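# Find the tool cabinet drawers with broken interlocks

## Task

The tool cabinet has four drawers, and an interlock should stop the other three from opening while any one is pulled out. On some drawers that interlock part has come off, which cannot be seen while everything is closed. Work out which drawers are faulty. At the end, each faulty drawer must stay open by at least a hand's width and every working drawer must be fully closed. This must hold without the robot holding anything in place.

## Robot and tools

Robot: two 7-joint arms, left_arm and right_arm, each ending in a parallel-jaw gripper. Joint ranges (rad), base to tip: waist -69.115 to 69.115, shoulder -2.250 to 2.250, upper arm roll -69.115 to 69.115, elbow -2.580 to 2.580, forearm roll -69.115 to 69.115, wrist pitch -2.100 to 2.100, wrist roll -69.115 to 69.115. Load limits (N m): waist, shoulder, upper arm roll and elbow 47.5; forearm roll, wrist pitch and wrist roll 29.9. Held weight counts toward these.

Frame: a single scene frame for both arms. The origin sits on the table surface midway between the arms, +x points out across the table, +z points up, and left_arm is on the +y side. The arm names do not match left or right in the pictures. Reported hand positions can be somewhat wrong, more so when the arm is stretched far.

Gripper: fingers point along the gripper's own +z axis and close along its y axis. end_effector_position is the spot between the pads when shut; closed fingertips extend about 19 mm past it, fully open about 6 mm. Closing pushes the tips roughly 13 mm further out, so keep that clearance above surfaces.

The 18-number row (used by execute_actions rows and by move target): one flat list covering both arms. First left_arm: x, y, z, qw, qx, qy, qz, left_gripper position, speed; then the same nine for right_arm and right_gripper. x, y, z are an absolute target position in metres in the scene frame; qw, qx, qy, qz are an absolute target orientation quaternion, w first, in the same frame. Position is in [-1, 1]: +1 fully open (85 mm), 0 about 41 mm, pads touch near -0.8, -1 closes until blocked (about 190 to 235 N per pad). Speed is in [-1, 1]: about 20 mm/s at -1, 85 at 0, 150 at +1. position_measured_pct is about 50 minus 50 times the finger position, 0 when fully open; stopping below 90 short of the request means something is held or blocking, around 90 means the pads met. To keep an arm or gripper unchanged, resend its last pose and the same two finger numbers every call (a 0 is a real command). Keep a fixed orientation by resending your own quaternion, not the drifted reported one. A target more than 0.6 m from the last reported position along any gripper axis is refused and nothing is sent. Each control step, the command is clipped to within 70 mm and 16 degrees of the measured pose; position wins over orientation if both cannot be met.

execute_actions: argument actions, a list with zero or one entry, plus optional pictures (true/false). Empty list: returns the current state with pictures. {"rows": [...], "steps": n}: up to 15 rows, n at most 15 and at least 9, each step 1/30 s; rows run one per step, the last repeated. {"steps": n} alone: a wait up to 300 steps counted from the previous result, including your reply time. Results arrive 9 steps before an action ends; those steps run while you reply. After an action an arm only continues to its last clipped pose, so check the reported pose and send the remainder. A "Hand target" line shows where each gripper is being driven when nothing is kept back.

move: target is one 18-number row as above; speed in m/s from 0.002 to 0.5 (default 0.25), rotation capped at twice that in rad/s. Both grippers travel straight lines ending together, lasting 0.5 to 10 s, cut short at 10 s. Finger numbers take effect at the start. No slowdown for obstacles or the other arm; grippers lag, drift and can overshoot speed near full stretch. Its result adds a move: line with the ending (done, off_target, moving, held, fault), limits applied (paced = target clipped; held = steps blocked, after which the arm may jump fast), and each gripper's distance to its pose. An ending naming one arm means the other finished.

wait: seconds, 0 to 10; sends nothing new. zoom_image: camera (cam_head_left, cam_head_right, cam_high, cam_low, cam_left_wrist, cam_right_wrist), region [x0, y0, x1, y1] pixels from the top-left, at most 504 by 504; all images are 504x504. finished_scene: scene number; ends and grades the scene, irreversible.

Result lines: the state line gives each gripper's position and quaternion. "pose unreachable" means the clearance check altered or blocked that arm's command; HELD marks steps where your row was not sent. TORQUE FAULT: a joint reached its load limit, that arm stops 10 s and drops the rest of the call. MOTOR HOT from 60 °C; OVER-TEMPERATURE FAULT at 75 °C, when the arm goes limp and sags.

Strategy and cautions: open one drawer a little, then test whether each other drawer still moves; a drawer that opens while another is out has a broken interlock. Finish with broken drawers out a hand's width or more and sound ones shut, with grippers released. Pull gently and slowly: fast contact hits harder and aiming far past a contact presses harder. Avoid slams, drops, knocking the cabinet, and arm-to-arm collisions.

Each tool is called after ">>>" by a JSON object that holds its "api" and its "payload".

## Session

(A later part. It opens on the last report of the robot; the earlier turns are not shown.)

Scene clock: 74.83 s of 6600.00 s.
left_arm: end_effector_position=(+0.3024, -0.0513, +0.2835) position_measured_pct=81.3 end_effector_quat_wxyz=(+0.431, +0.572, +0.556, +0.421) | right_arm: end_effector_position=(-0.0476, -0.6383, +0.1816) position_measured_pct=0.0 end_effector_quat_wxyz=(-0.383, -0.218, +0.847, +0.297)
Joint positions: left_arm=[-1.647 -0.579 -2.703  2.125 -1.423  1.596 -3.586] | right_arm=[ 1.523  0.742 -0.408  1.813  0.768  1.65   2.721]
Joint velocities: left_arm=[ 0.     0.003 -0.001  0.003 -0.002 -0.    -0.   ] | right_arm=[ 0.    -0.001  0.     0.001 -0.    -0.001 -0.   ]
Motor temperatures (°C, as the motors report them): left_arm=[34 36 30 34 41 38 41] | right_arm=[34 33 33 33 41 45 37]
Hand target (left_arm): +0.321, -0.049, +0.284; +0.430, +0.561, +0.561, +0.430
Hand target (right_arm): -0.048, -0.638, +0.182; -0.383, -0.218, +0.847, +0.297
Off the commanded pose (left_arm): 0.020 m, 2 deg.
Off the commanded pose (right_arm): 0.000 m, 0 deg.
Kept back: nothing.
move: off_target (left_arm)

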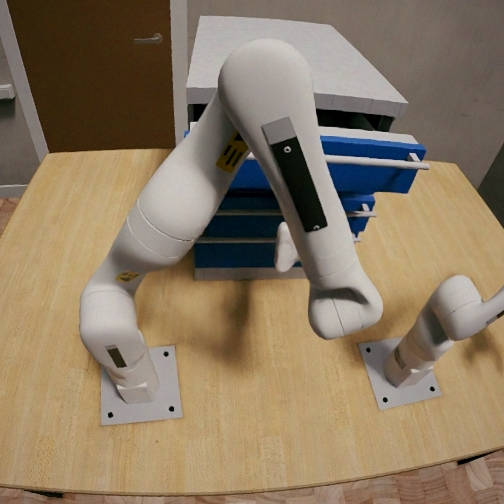

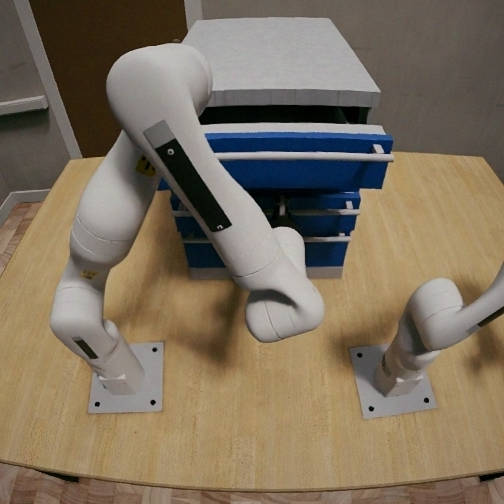

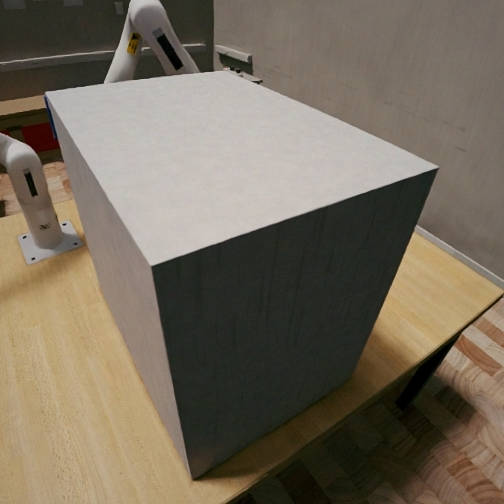

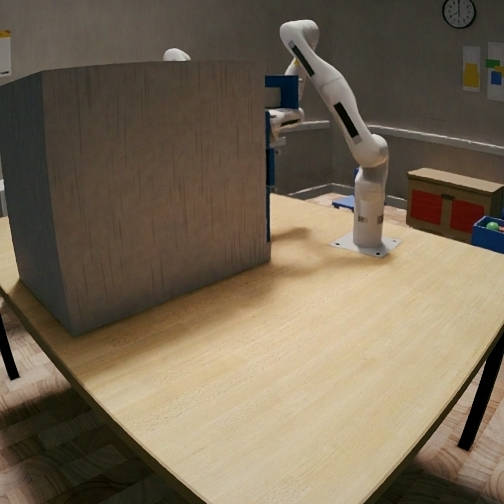

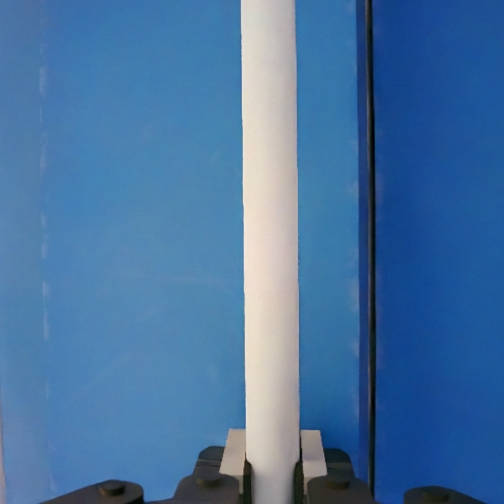

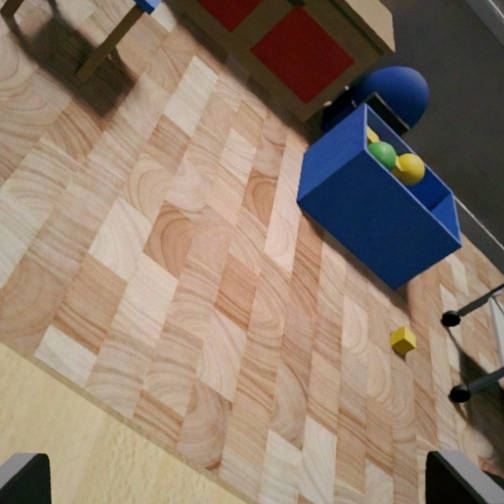

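>>> {"api": "move", "payload": {"target": [0.198,-0.05,0.2835,0.43,0.561,0.561,0.43,-1,1,-0.0476,-0.6383,0.1816,-0.383,-0.218,0.847,0.297,1,0], "speed": 0.12}}

>>> {"api": "execute_actions", "payload": {"actions": [{"rows":[[0.198,-0.05,0.2835,0.43,0.561,0.561,0.43,-0.2,1,-0.0476,-0.6383,0.1816,-0.383,-0.218,0.847,0.297,1,0]],"steps":9}]}}

>>> {"api": "execute_actions", "payload": {"actions": [{"rows":[[0.15,-0.05,0.296,0.43,0.561,0.561,0.43,-0.2,1,-0.0476,-0.6383,0.1816,-0.383,-0.218,0.847,0.297,1,0]],"steps":12}]}}

>>> {"api": "move", "payload": {"target": [0.155,-0.05,0.4955,0.43,0.561,0.561,0.43,-0.2,1,-0.0476,-0.6383,0.1816,-0.383,-0.218,0.847,0.297,1,0], "speed": 0.25}}

Scene clock: 76.43 s of 6600.00 s.
left_arm: end_effector_position=(+0.1985, -0.0502, +0.2833) position_measured_pct=81.3 end_effector_quat_wxyz=(+0.430, +0.561, +0.562, +0.430) | right_arm: end_effector_position=(-0.0476, -0.6383, +0.1816) position_measured_pct=0.0 end_effector_quat_wxyz=(-0.383, -0.218, +0.847, +0.297)
Joint positions: left_arm=[-1.405 -0.649 -2.647  2.017 -1.194  1.786 -3.51 ] | right_arm=[ 1.523  0.742 -0.408  1.813  0.768  1.65   2.721]
Joint velocities: left_arm=[ 0.005 -0.002  0.    -0.001  0.002  0.005  0.001] | right_arm=[ 0.    -0.001  0.    -0.     0.     0.    -0.   ]
Motor temperatures (°C, as the motors report them): left_arm=[34 36 30 34 42 38 41] | right_arm=[34 33 33 33 41 45 37]
Hand target (left_arm): +0.198, -0.050, +0.283; +0.430, +0.562, +0.561, +0.430
Hand target (right_arm): -0.048, -0.638, +0.182; -0.383, -0.218, +0.847, +0.297
Off the commanded pose (left_arm): 0.001 m, 0 deg.
Off the commanded pose (right_arm): 0.000 m, 0 deg.
Kept back: nothing.
move: done

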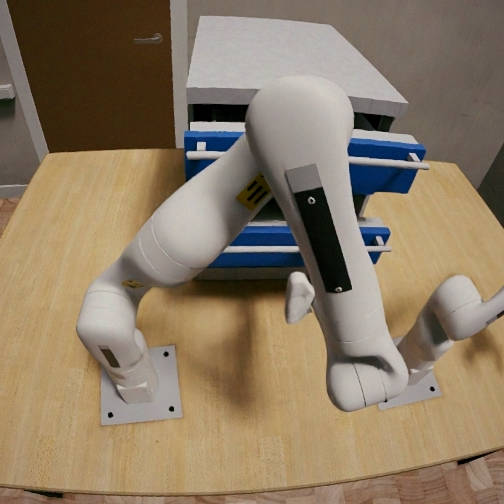

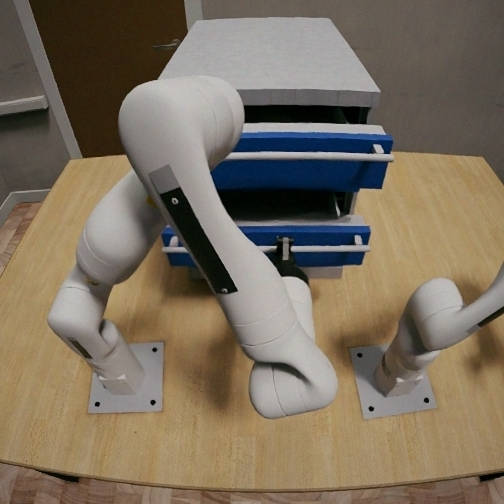

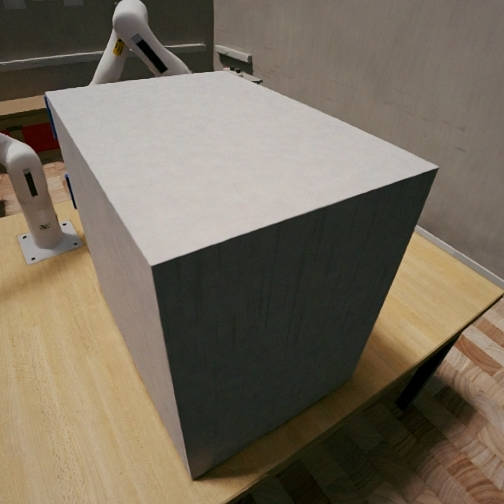

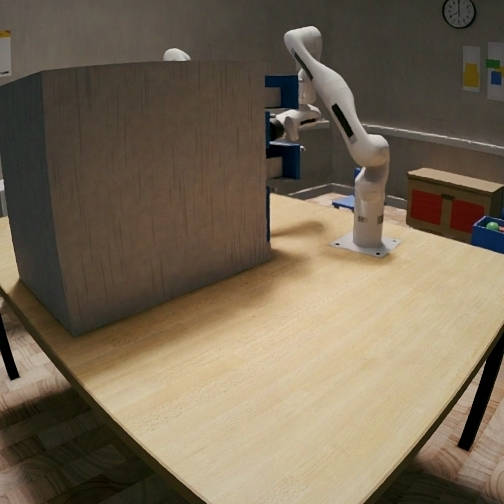

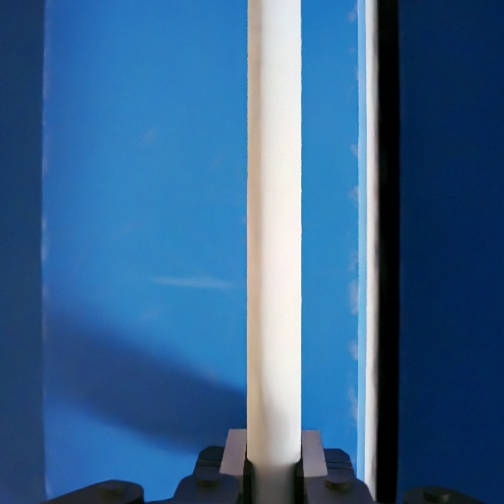

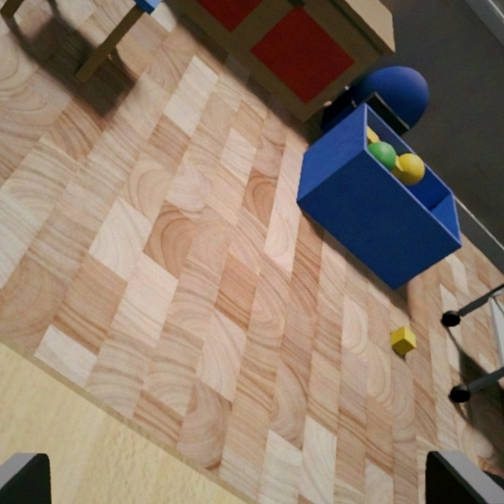

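Scene clock: 76.47 s of 6600.00 s.
left_arm: end_effector_position=(+0.1985, -0.0502, +0.2833) position_measured_pct=81.3 end_effector_quat_wxyz=(+0.430, +0.561, +0.562, +0.430) | right_arm: end_effector_position=(-0.0476, -0.6383, +0.1816) position_measured_pct=0.0 end_effector_quat_wxyz=(-0.383, -0.218, +0.847, +0.297)
Joint positions: left_arm=[-1.405 -0.649 -2.647  2.017 -1.194  1.786 -3.51 ] | right_arm=[ 1.523  0.742 -0.408  1.813  0.768  1.65   2.721]
Joint velocities: left_arm=[ 0.003 -0.002  0.    -0.     0.002  0.004  0.001] | right_arm=[ 0.001 -0.     0.     0.     0.    -0.001 -0.   ]
Motor temperatures (°C, as the motors report them): left_arm=[34 36 30 34 42 38 41] | right_arm=[34 33 33 33 41 45 37]
Kept back: the last 9 steps of this action.
Steps of this call (step 1: nothing new was sent). Readings (end_effector_position | what the end effector reports):
1: the state above

Scene clock: 76.87 s of 6600.00 s.
left_arm: end_effector_position=(+0.1886, -0.0506, +0.2855) position_measured_pct=59.9 end_effector_quat_wxyz=(+0.430, +0.562, +0.560, +0.430) | right_arm: end_effector_position=(-0.0476, -0.6383, +0.1816) position_measured_pct=0.0 end_effector_quat_wxyz=(-0.383, -0.218, +0.847, +0.297)
Joint positions: left_arm=[-1.383 -0.651 -2.643  2.004 -1.178  1.802 -3.514] | right_arm=[ 1.523  0.742 -0.408  1.813  0.768  1.65   2.721]
Joint velocities: left_arm=[ 0.449 -0.016  0.114 -0.3    0.361  0.336 -0.056] | right_arm=[-0.001 -0.    -0.    -0.    -0.001 -0.002  0.   ]
Motor temperatures (°C, as the motors report them): left_arm=[34 36 30 34 42 38 41] | right_arm=[34 33 33 33 41 45 37]
Off your previous action's commanded pose (left_arm): 0.000 m, 0 deg at its last step (step 9 of this call).
Off your previous action's commanded pose (right_arm): 0.000 m, 0 deg at its last step (step 9 of this call).
Steps of this call (steps 1 to 9: the last 9 steps of your previous action; steps 10 to 12: the first 3 steps of this action). Readings (end_effector_position | what the end effector reports):
10: left_arm (+0.1972, -0.0501, +0.2835) | right_arm (-0.0476, -0.6383, +0.1816) | left_arm position_measured_pct=60.3 | right_arm position_measured_pct=0.0
11: left_arm (+0.1943, -0.0503, +0.2842) | right_arm (-0.0476, -0.6383, +0.1816) | left_arm position_measured_pct=60.3 | right_arm position_measured_pct=0.0
12: the state above

Scene clock: 78.60 s of 6600.00 s.
left_arm: end_effector_position=(+0.1550, -0.0494, +0.4954) position_measured_pct=59.9 end_effector_quat_wxyz=(+0.430, +0.562, +0.561, +0.430) | right_arm: end_effector_position=(-0.0476, -0.6383, +0.1816) position_measured_pct=0.0 end_effector_quat_wxyz=(-0.383, -0.218, +0.847, +0.297)
Joint positions: left_arm=[-1.374 -0.328 -2.581  1.648 -1.214  2.067 -4.128] | right_arm=[ 1.523  0.742 -0.408  1.813  0.768  1.65   2.721]
Joint velocities: left_arm=[-0.001  0.001 -0.    -0.003 -0.    -0.    -0.002] | right_arm=[-0.001  0.    -0.    -0.    -0.001 -0.002  0.   ]
Motor temperatures (°C, as the motors report them): left_arm=[34 36 30 34 42 38 41] | right_arm=[34 33 33 33 41 45 37]
Hand target (left_arm): +0.155, -0.049, +0.496; +0.430, +0.562, +0.561, +0.430
Hand target (right_arm): -0.048, -0.638, +0.182; -0.383, -0.218, +0.847, +0.297
Off your previous action's commanded pose (left_arm): 0.001 m, 0 deg at its last step (step 9 of this call).
Off your previous action's commanded pose (right_arm): 0.000 m, 0 deg at its last step (step 9 of this call).
Off the commanded pose (left_arm): 0.001 m, 0 deg.
Off the commanded pose (right_arm): 0.000 m, 0 deg.
Kept back: nothing.
move: done

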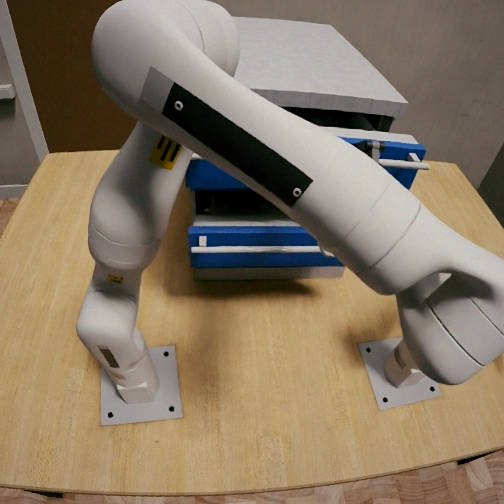

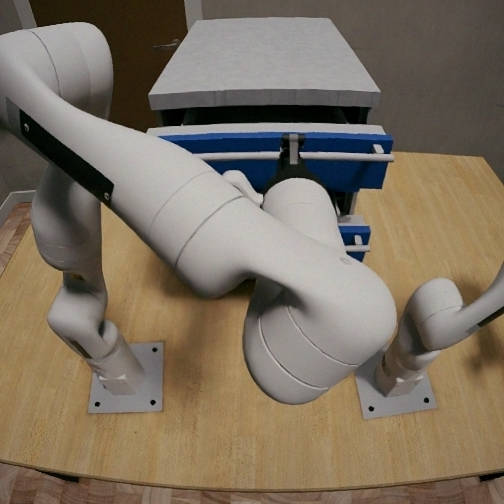

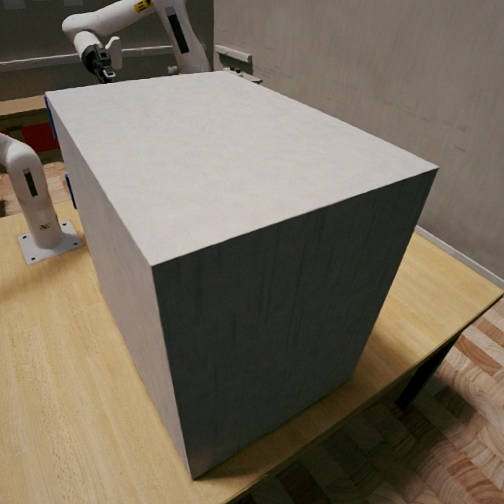

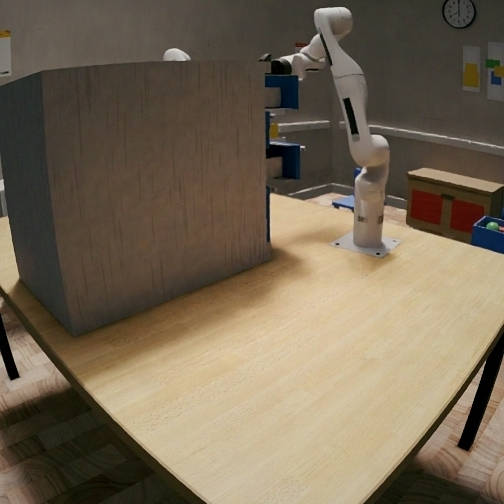

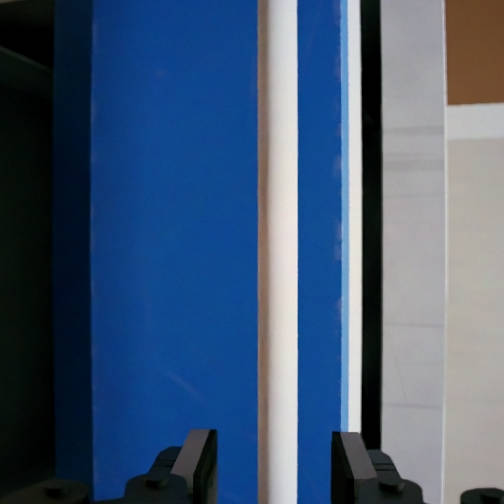

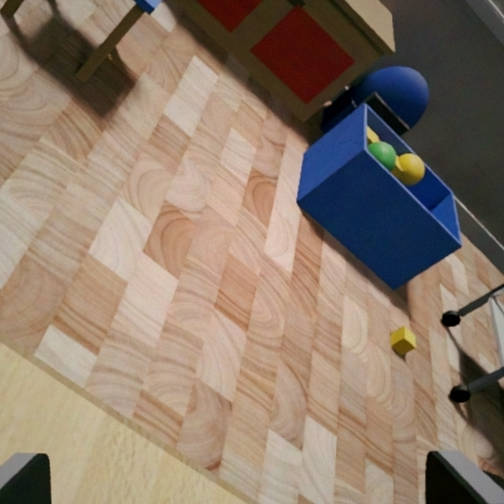

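>>> {"api": "execute_actions", "payload": {"actions": [{"rows":[[0.203,-0.05,0.4835,0.43,0.561,0.561,0.43,-0.2,1,-0.0476,-0.6383,0.1816,-0.383,-0.218,0.847,0.297,1,0]],"steps":12}]}}

>>> {"api": "execute_actions", "payload": {"actions": [{"rows":[[0.203,-0.05,0.4835,0.43,0.561,0.561,0.43,-1,1,-0.0476,-0.6383,0.1816,-0.383,-0.218,0.847,0.297,1,0]],"steps":12}]}}

>>> {"api": "move", "payload": {"target": [0.324,-0.05,0.4835,0.43,0.561,0.561,0.43,-1,1,-0.0476,-0.6383,0.1816,-0.383,-0.218,0.847,0.297,1,0], "speed": 0.1}}

Scene clock: 79.03 s of 6600.00 s.
left_arm: end_effector_position=(+0.1638, -0.0483, +0.4942) position_measured_pct=59.9 end_effector_quat_wxyz=(+0.429, +0.560, +0.563, +0.430) | right_arm: end_effector_position=(-0.0476, -0.6383, +0.1816) position_measured_pct=0.0 end_effector_quat_wxyz=(-0.383, -0.218, +0.847, +0.297)
Joint positions: left_arm=[-1.396 -0.319 -2.583  1.663 -1.217  2.047 -4.129] | right_arm=[ 1.523  0.742 -0.408  1.813  0.768  1.65   2.721]
Joint velocities: left_arm=[-0.455  0.184 -0.085  0.352 -0.07  -0.462 -0.021] | right_arm=[ 0.001  0.002 -0.001 -0.001  0.    -0.    -0.   ]
Motor temperatures (°C, as the motors report them): left_arm=[34 36 30 34 42 38 41] | right_arm=[34 33 33 33 41 45 37]
Steps of this call (steps 1 to 10: nothing new was sent; steps 11 to 13: the first 3 steps of this action). Readings (end_effector_position | what the end effector reports):
11: left_arm (+0.1557, -0.0493, +0.4955) | right_arm (-0.0476, -0.6383, +0.1816) | left_arm position_measured_pct=59.9 | right_arm position_measured_pct=0.0
12: left_arm (+0.1585, -0.0489, +0.4951) | right_arm (-0.0476, -0.6383, +0.1816) | left_arm position_measured_pct=59.9 | right_arm position_measured_pct=0.0
13: the state above

Scene clock: 79.43 s of 6600.00 s.
left_arm: end_effector_position=(+0.2024, -0.0506, +0.4833) position_measured_pct=64.3 end_effector_quat_wxyz=(+0.430, +0.562, +0.561, +0.430) | right_arm: end_effector_position=(-0.0476, -0.6383, +0.1816) position_measured_pct=0.0 end_effector_quat_wxyz=(-0.383, -0.218, +0.847, +0.297)
Joint positions: left_arm=[-1.479 -0.29  -2.609  1.734 -1.242  1.934 -4.137] | right_arm=[ 1.523  0.742 -0.408  1.813  0.768  1.65   2.721]
Joint velocities: left_arm=[-0.01   0.008 -0.008  0.004  0.001 -0.006 -0.001] | right_arm=[-0.    -0.002 -0.     0.     0.001  0.001 -0.   ]
Motor temperatures (°C, as the motors report them): left_arm=[34 36 30 34 42 38 41] | right_arm=[34 33 33 33 41 45 37]
Off your previous action's commanded pose (left_arm): 0.002 m, 0 deg at its last step (step 9 of this call).
Off your previous action's commanded pose (right_arm): 0.000 m, 0 deg at its last step (step 9 of this call).
Steps of this call (steps 1 to 9: the last 9 steps of your previous action; steps 10 to 12: the first 3 steps of this action). Readings (end_effector_position | what the end effector reports):
10: left_arm (+0.2019, -0.0508, +0.4832) | right_arm (-0.0476, -0.6383, +0.1816) | left_arm position_measured_pct=59.9 | right_arm position_measured_pct=0.0
11: left_arm (+0.2022, -0.0507, +0.4833) | right_arm (-0.0476, -0.6383, +0.1816) | left_arm position_measured_pct=61.1 | right_arm position_measured_pct=0.0
12: the state above

Scene clock: 81.27 s of 6600.00 s.
left_arm: end_effector_position=(+0.3196, -0.0511, +0.4839) position_measured_pct=81.3 end_effector_quat_wxyz=(+0.432, +0.563, +0.560, +0.428) | right_arm: end_effector_position=(-0.0476, -0.6383, +0.1816) position_measured_pct=0.0 end_effector_quat_wxyz=(-0.383, -0.218, +0.847, +0.297)
Joint positions: left_arm=[-1.731 -0.208 -2.709  1.817 -1.354  1.612 -4.247] | right_arm=[ 1.523  0.742 -0.408  1.813  0.768  1.65   2.721]
Joint velocities: left_arm=[-0.003  0.006  0.     0.003  0.001 -0.009 -0.001] | right_arm=[ 0.    -0.    -0.     0.001  0.    -0.    -0.   ]
Motor temperatures (°C, as the motors report them): left_arm=[34 36 30 34 42 38 41] | right_arm=[34 33 33 33 41 45 37]
Hand target (left_arm): +0.324, -0.050, +0.484; +0.431, +0.561, +0.561, +0.430
Hand target (right_arm): -0.048, -0.638, +0.182; -0.383, -0.218, +0.847, +0.297
Off your previous action's commanded pose (left_arm): 0.001 m, 0 deg at its last step (step 9 of this call).
Off your previous action's commanded pose (right_arm): 0.000 m, 0 deg at its last step (step 9 of this call).
Off the commanded pose (left_arm): 0.005 m, 0 deg.
Off the commanded pose (right_arm): 0.000 m, 0 deg.
Kept back: nothing.
move: off_target (left_arm)

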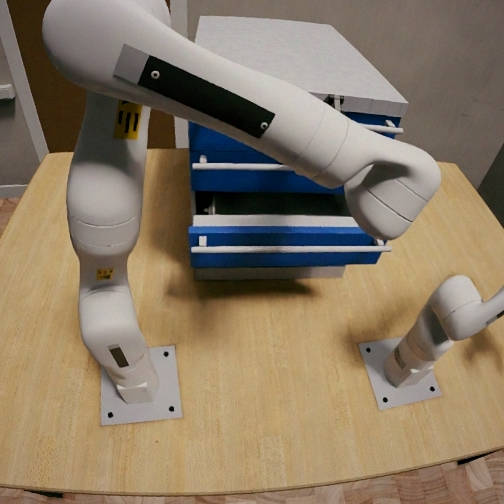

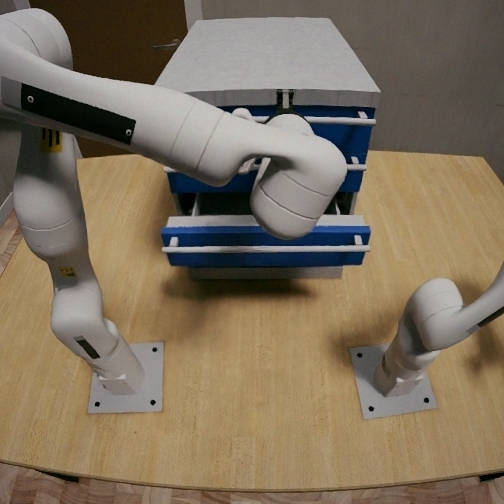

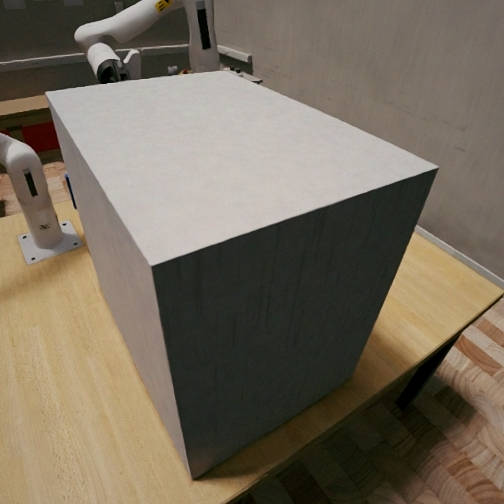

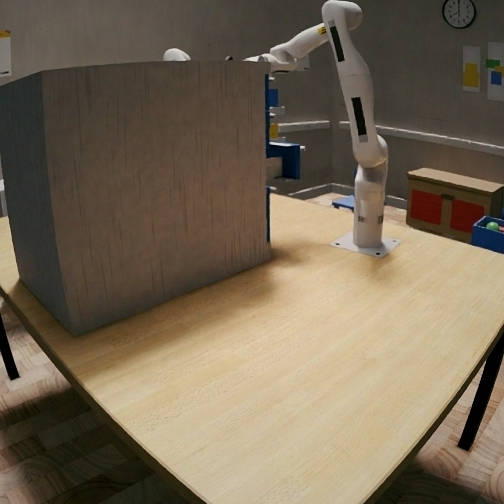

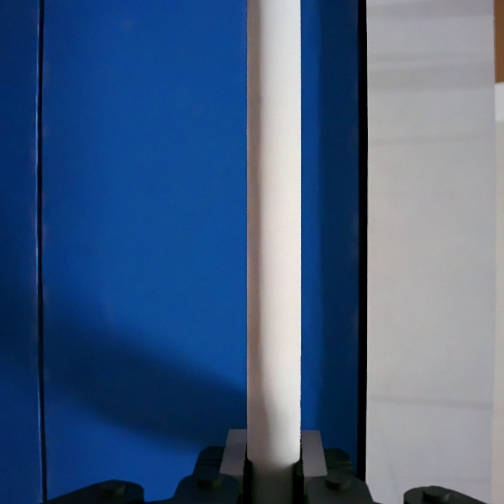

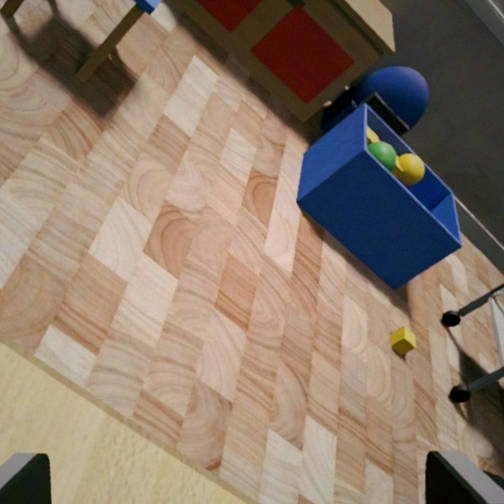

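>>> {"api": "execute_actions", "payload": {"actions": [{"rows":[[0.32,-0.05,0.4835,0.43,0.561,0.561,0.43,-0.2,1,-0.0476,-0.6383,0.1816,-0.383,-0.218,0.847,0.297,1,0]],"steps":9}]}}

>>> {"api": "move", "payload": {"target": [0.25,-0.05,0.50,0.43,0.561,0.561,0.43,-0.2,1,-0.0476,-0.6383,0.1816,-0.383,-0.218,0.847,0.297,1,0], "speed": 0.2}}

>>> {"api": "zoom_image", "payload": {"camera": "cam_low", "region": [230, 50, 330, 270]}}

>>> {"api": "zoom_image", "payload": {"camera": "cam_head_left", "region": [180, 170, 260, 250]}}

Scene clock: 81.63 s of 6600.00 s.
left_arm: end_effector_position=(+0.3196, -0.0511, +0.4839) position_measured_pct=81.3 end_effector_quat_wxyz=(+0.432, +0.563, +0.560, +0.427) | right_arm: end_effector_position=(-0.0476, -0.6383, +0.1816) position_measured_pct=0.0 end_effector_quat_wxyz=(-0.383, -0.218, +0.847, +0.297)
Joint positions: left_arm=[-1.732 -0.207 -2.709  1.817 -1.354  1.611 -4.248] | right_arm=[ 1.523  0.742 -0.408  1.813  0.768  1.65   2.721]
Joint velocities: left_arm=[-0.    -0.     0.    -0.     0.001  0.001 -0.001] | right_arm=[-0.001 -0.    -0.     0.    -0.    -0.001 -0.   ]
Motor temperatures (°C, as the motors report them): left_arm=[34 36 30 34 42 38 41] | right_arm=[34 33 33 33 41 45 37]
Kept back: the last 9 steps of this action.
Steps of this call (steps 1 to 11: nothing new was sent). Readings (end_effector_position | what the end effector reports):
1: left_arm (+0.3196, -0.0511, +0.4839) | right_arm (-0.0476, -0.6383, +0.1816) | left_arm position_measured_pct=81.3 | right_arm position_measured_pct=0.0
2: left_arm (+0.3196, -0.0511, +0.4839) | right_arm (-0.0476, -0.6383, +0.1816) | left_arm position_measured_pct=81.3 | right_arm position_measured_pct=0.0
4: left_arm (+0.3196, -0.0511, +0.4839) | right_arm (-0.0476, -0.6383, +0.1816) | left_arm position_measured_pct=81.3 | right_arm position_measured_pct=0.0
8: left_arm (+0.3196, -0.0511, +0.4839) | right_arm (-0.0476, -0.6383, +0.1816) | left_arm position_measured_pct=81.3 | right_arm position_measured_pct=0.0
11: the state above

Scene clock: 83.03 s of 6600.00 s.
left_arm: end_effector_position=(+0.2501, -0.0495, +0.4999) position_measured_pct=59.9 end_effector_quat_wxyz=(+0.430, +0.561, +0.561, +0.430) | right_arm: end_effector_position=(-0.0476, -0.6383, +0.1816) position_measured_pct=0.0 end_effector_quat_wxyz=(-0.383, -0.218, +0.847, +0.297)
Joint positions: left_arm=[-1.588 -0.23  -2.645  1.744 -1.289  1.819 -4.237] | right_arm=[ 1.523  0.742 -0.408  1.813  0.768  1.65   2.721]
Joint velocities: left_arm=[ 0.003 -0.     0.003 -0.001  0.     0.002 -0.   ] | right_arm=[-0.001 -0.     0.     0.    -0.001  0.001  0.   ]
Motor temperatures (°C, as the motors report them): left_arm=[34 36 30 34 42 38 41] | right_arm=[34 33 33 33 41 45 37]
Hand target (left_arm): +0.250, -0.050, +0.500; +0.430, +0.561, +0.561, +0.430
Hand target (right_arm): -0.048, -0.638, +0.182; -0.383, -0.218, +0.847, +0.297
Off your previous action's commanded pose (left_arm): 0.002 m, 0 deg at its last step (step 9 of this call).
Off your previous action's commanded pose (right_arm): 0.000 m, 0 deg at its last step (step 9 of this call).
Off the commanded pose (left_arm): 0.001 m, 0 deg.
Off the commanded pose (right_arm): 0.000 m, 0 deg.
Kept back: nothing.
move: done

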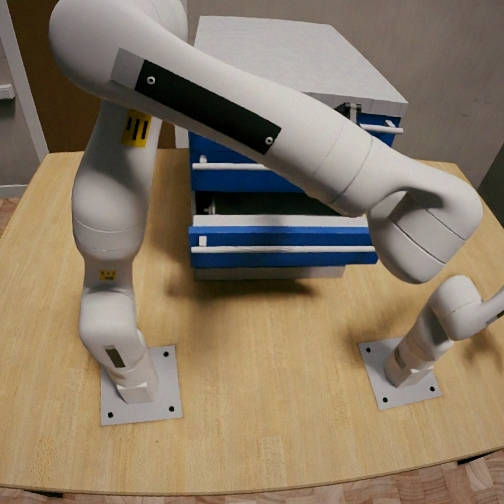

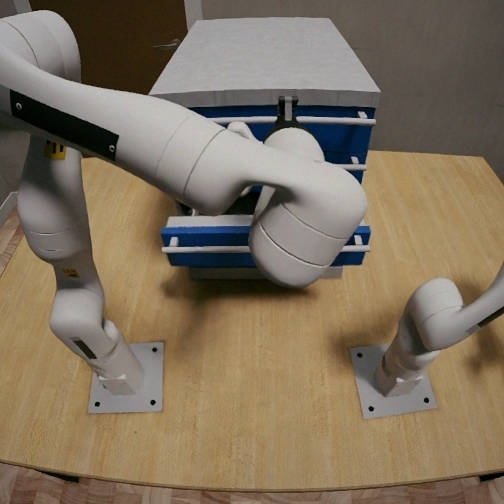

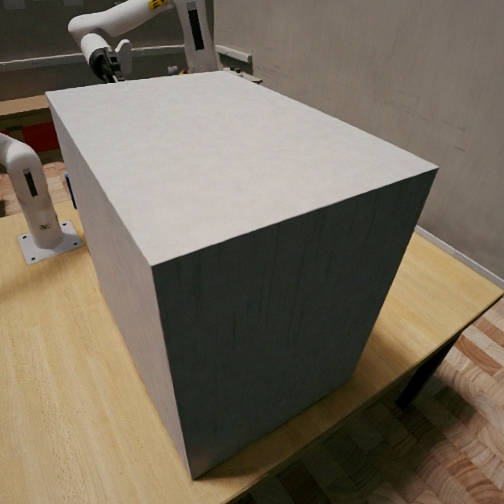

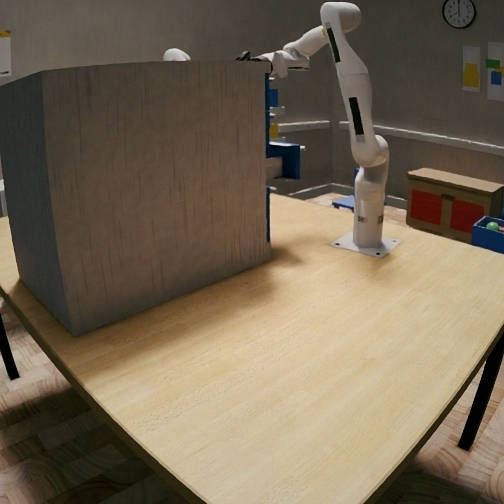

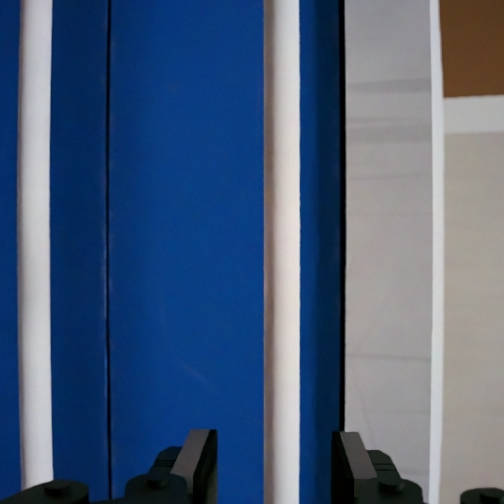

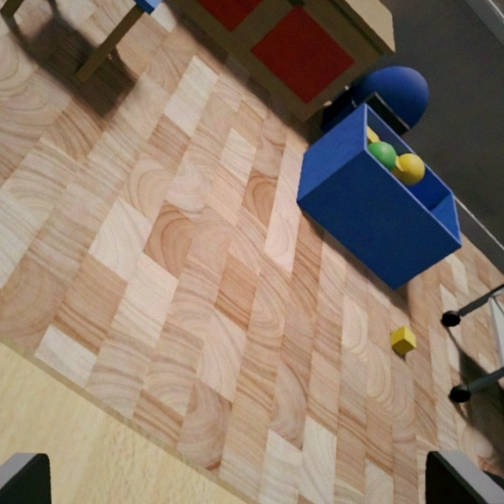

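Region (230, 50, 330, 270) of cam_low's 504x504 image, scaled by 2.291, with more detail than that image has; it fills the left 229 columns of this view, and the rest is white.

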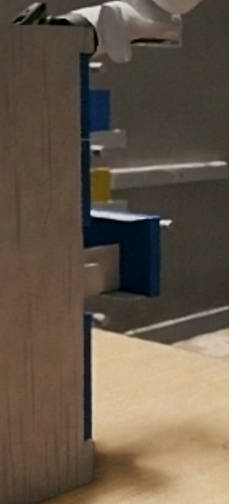

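Region (180, 170, 260, 250) of cam_head_left's 504x504 image, scaled by 6.300, with more detail than that image has.

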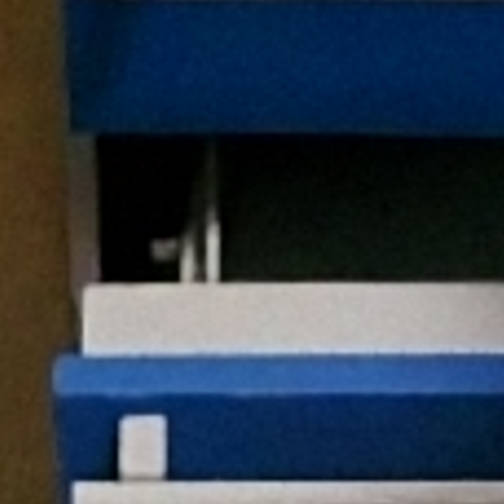

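>>> {"api": "finished_scene", "payload": {"scene": 1}}

The scene is finished: the task was done.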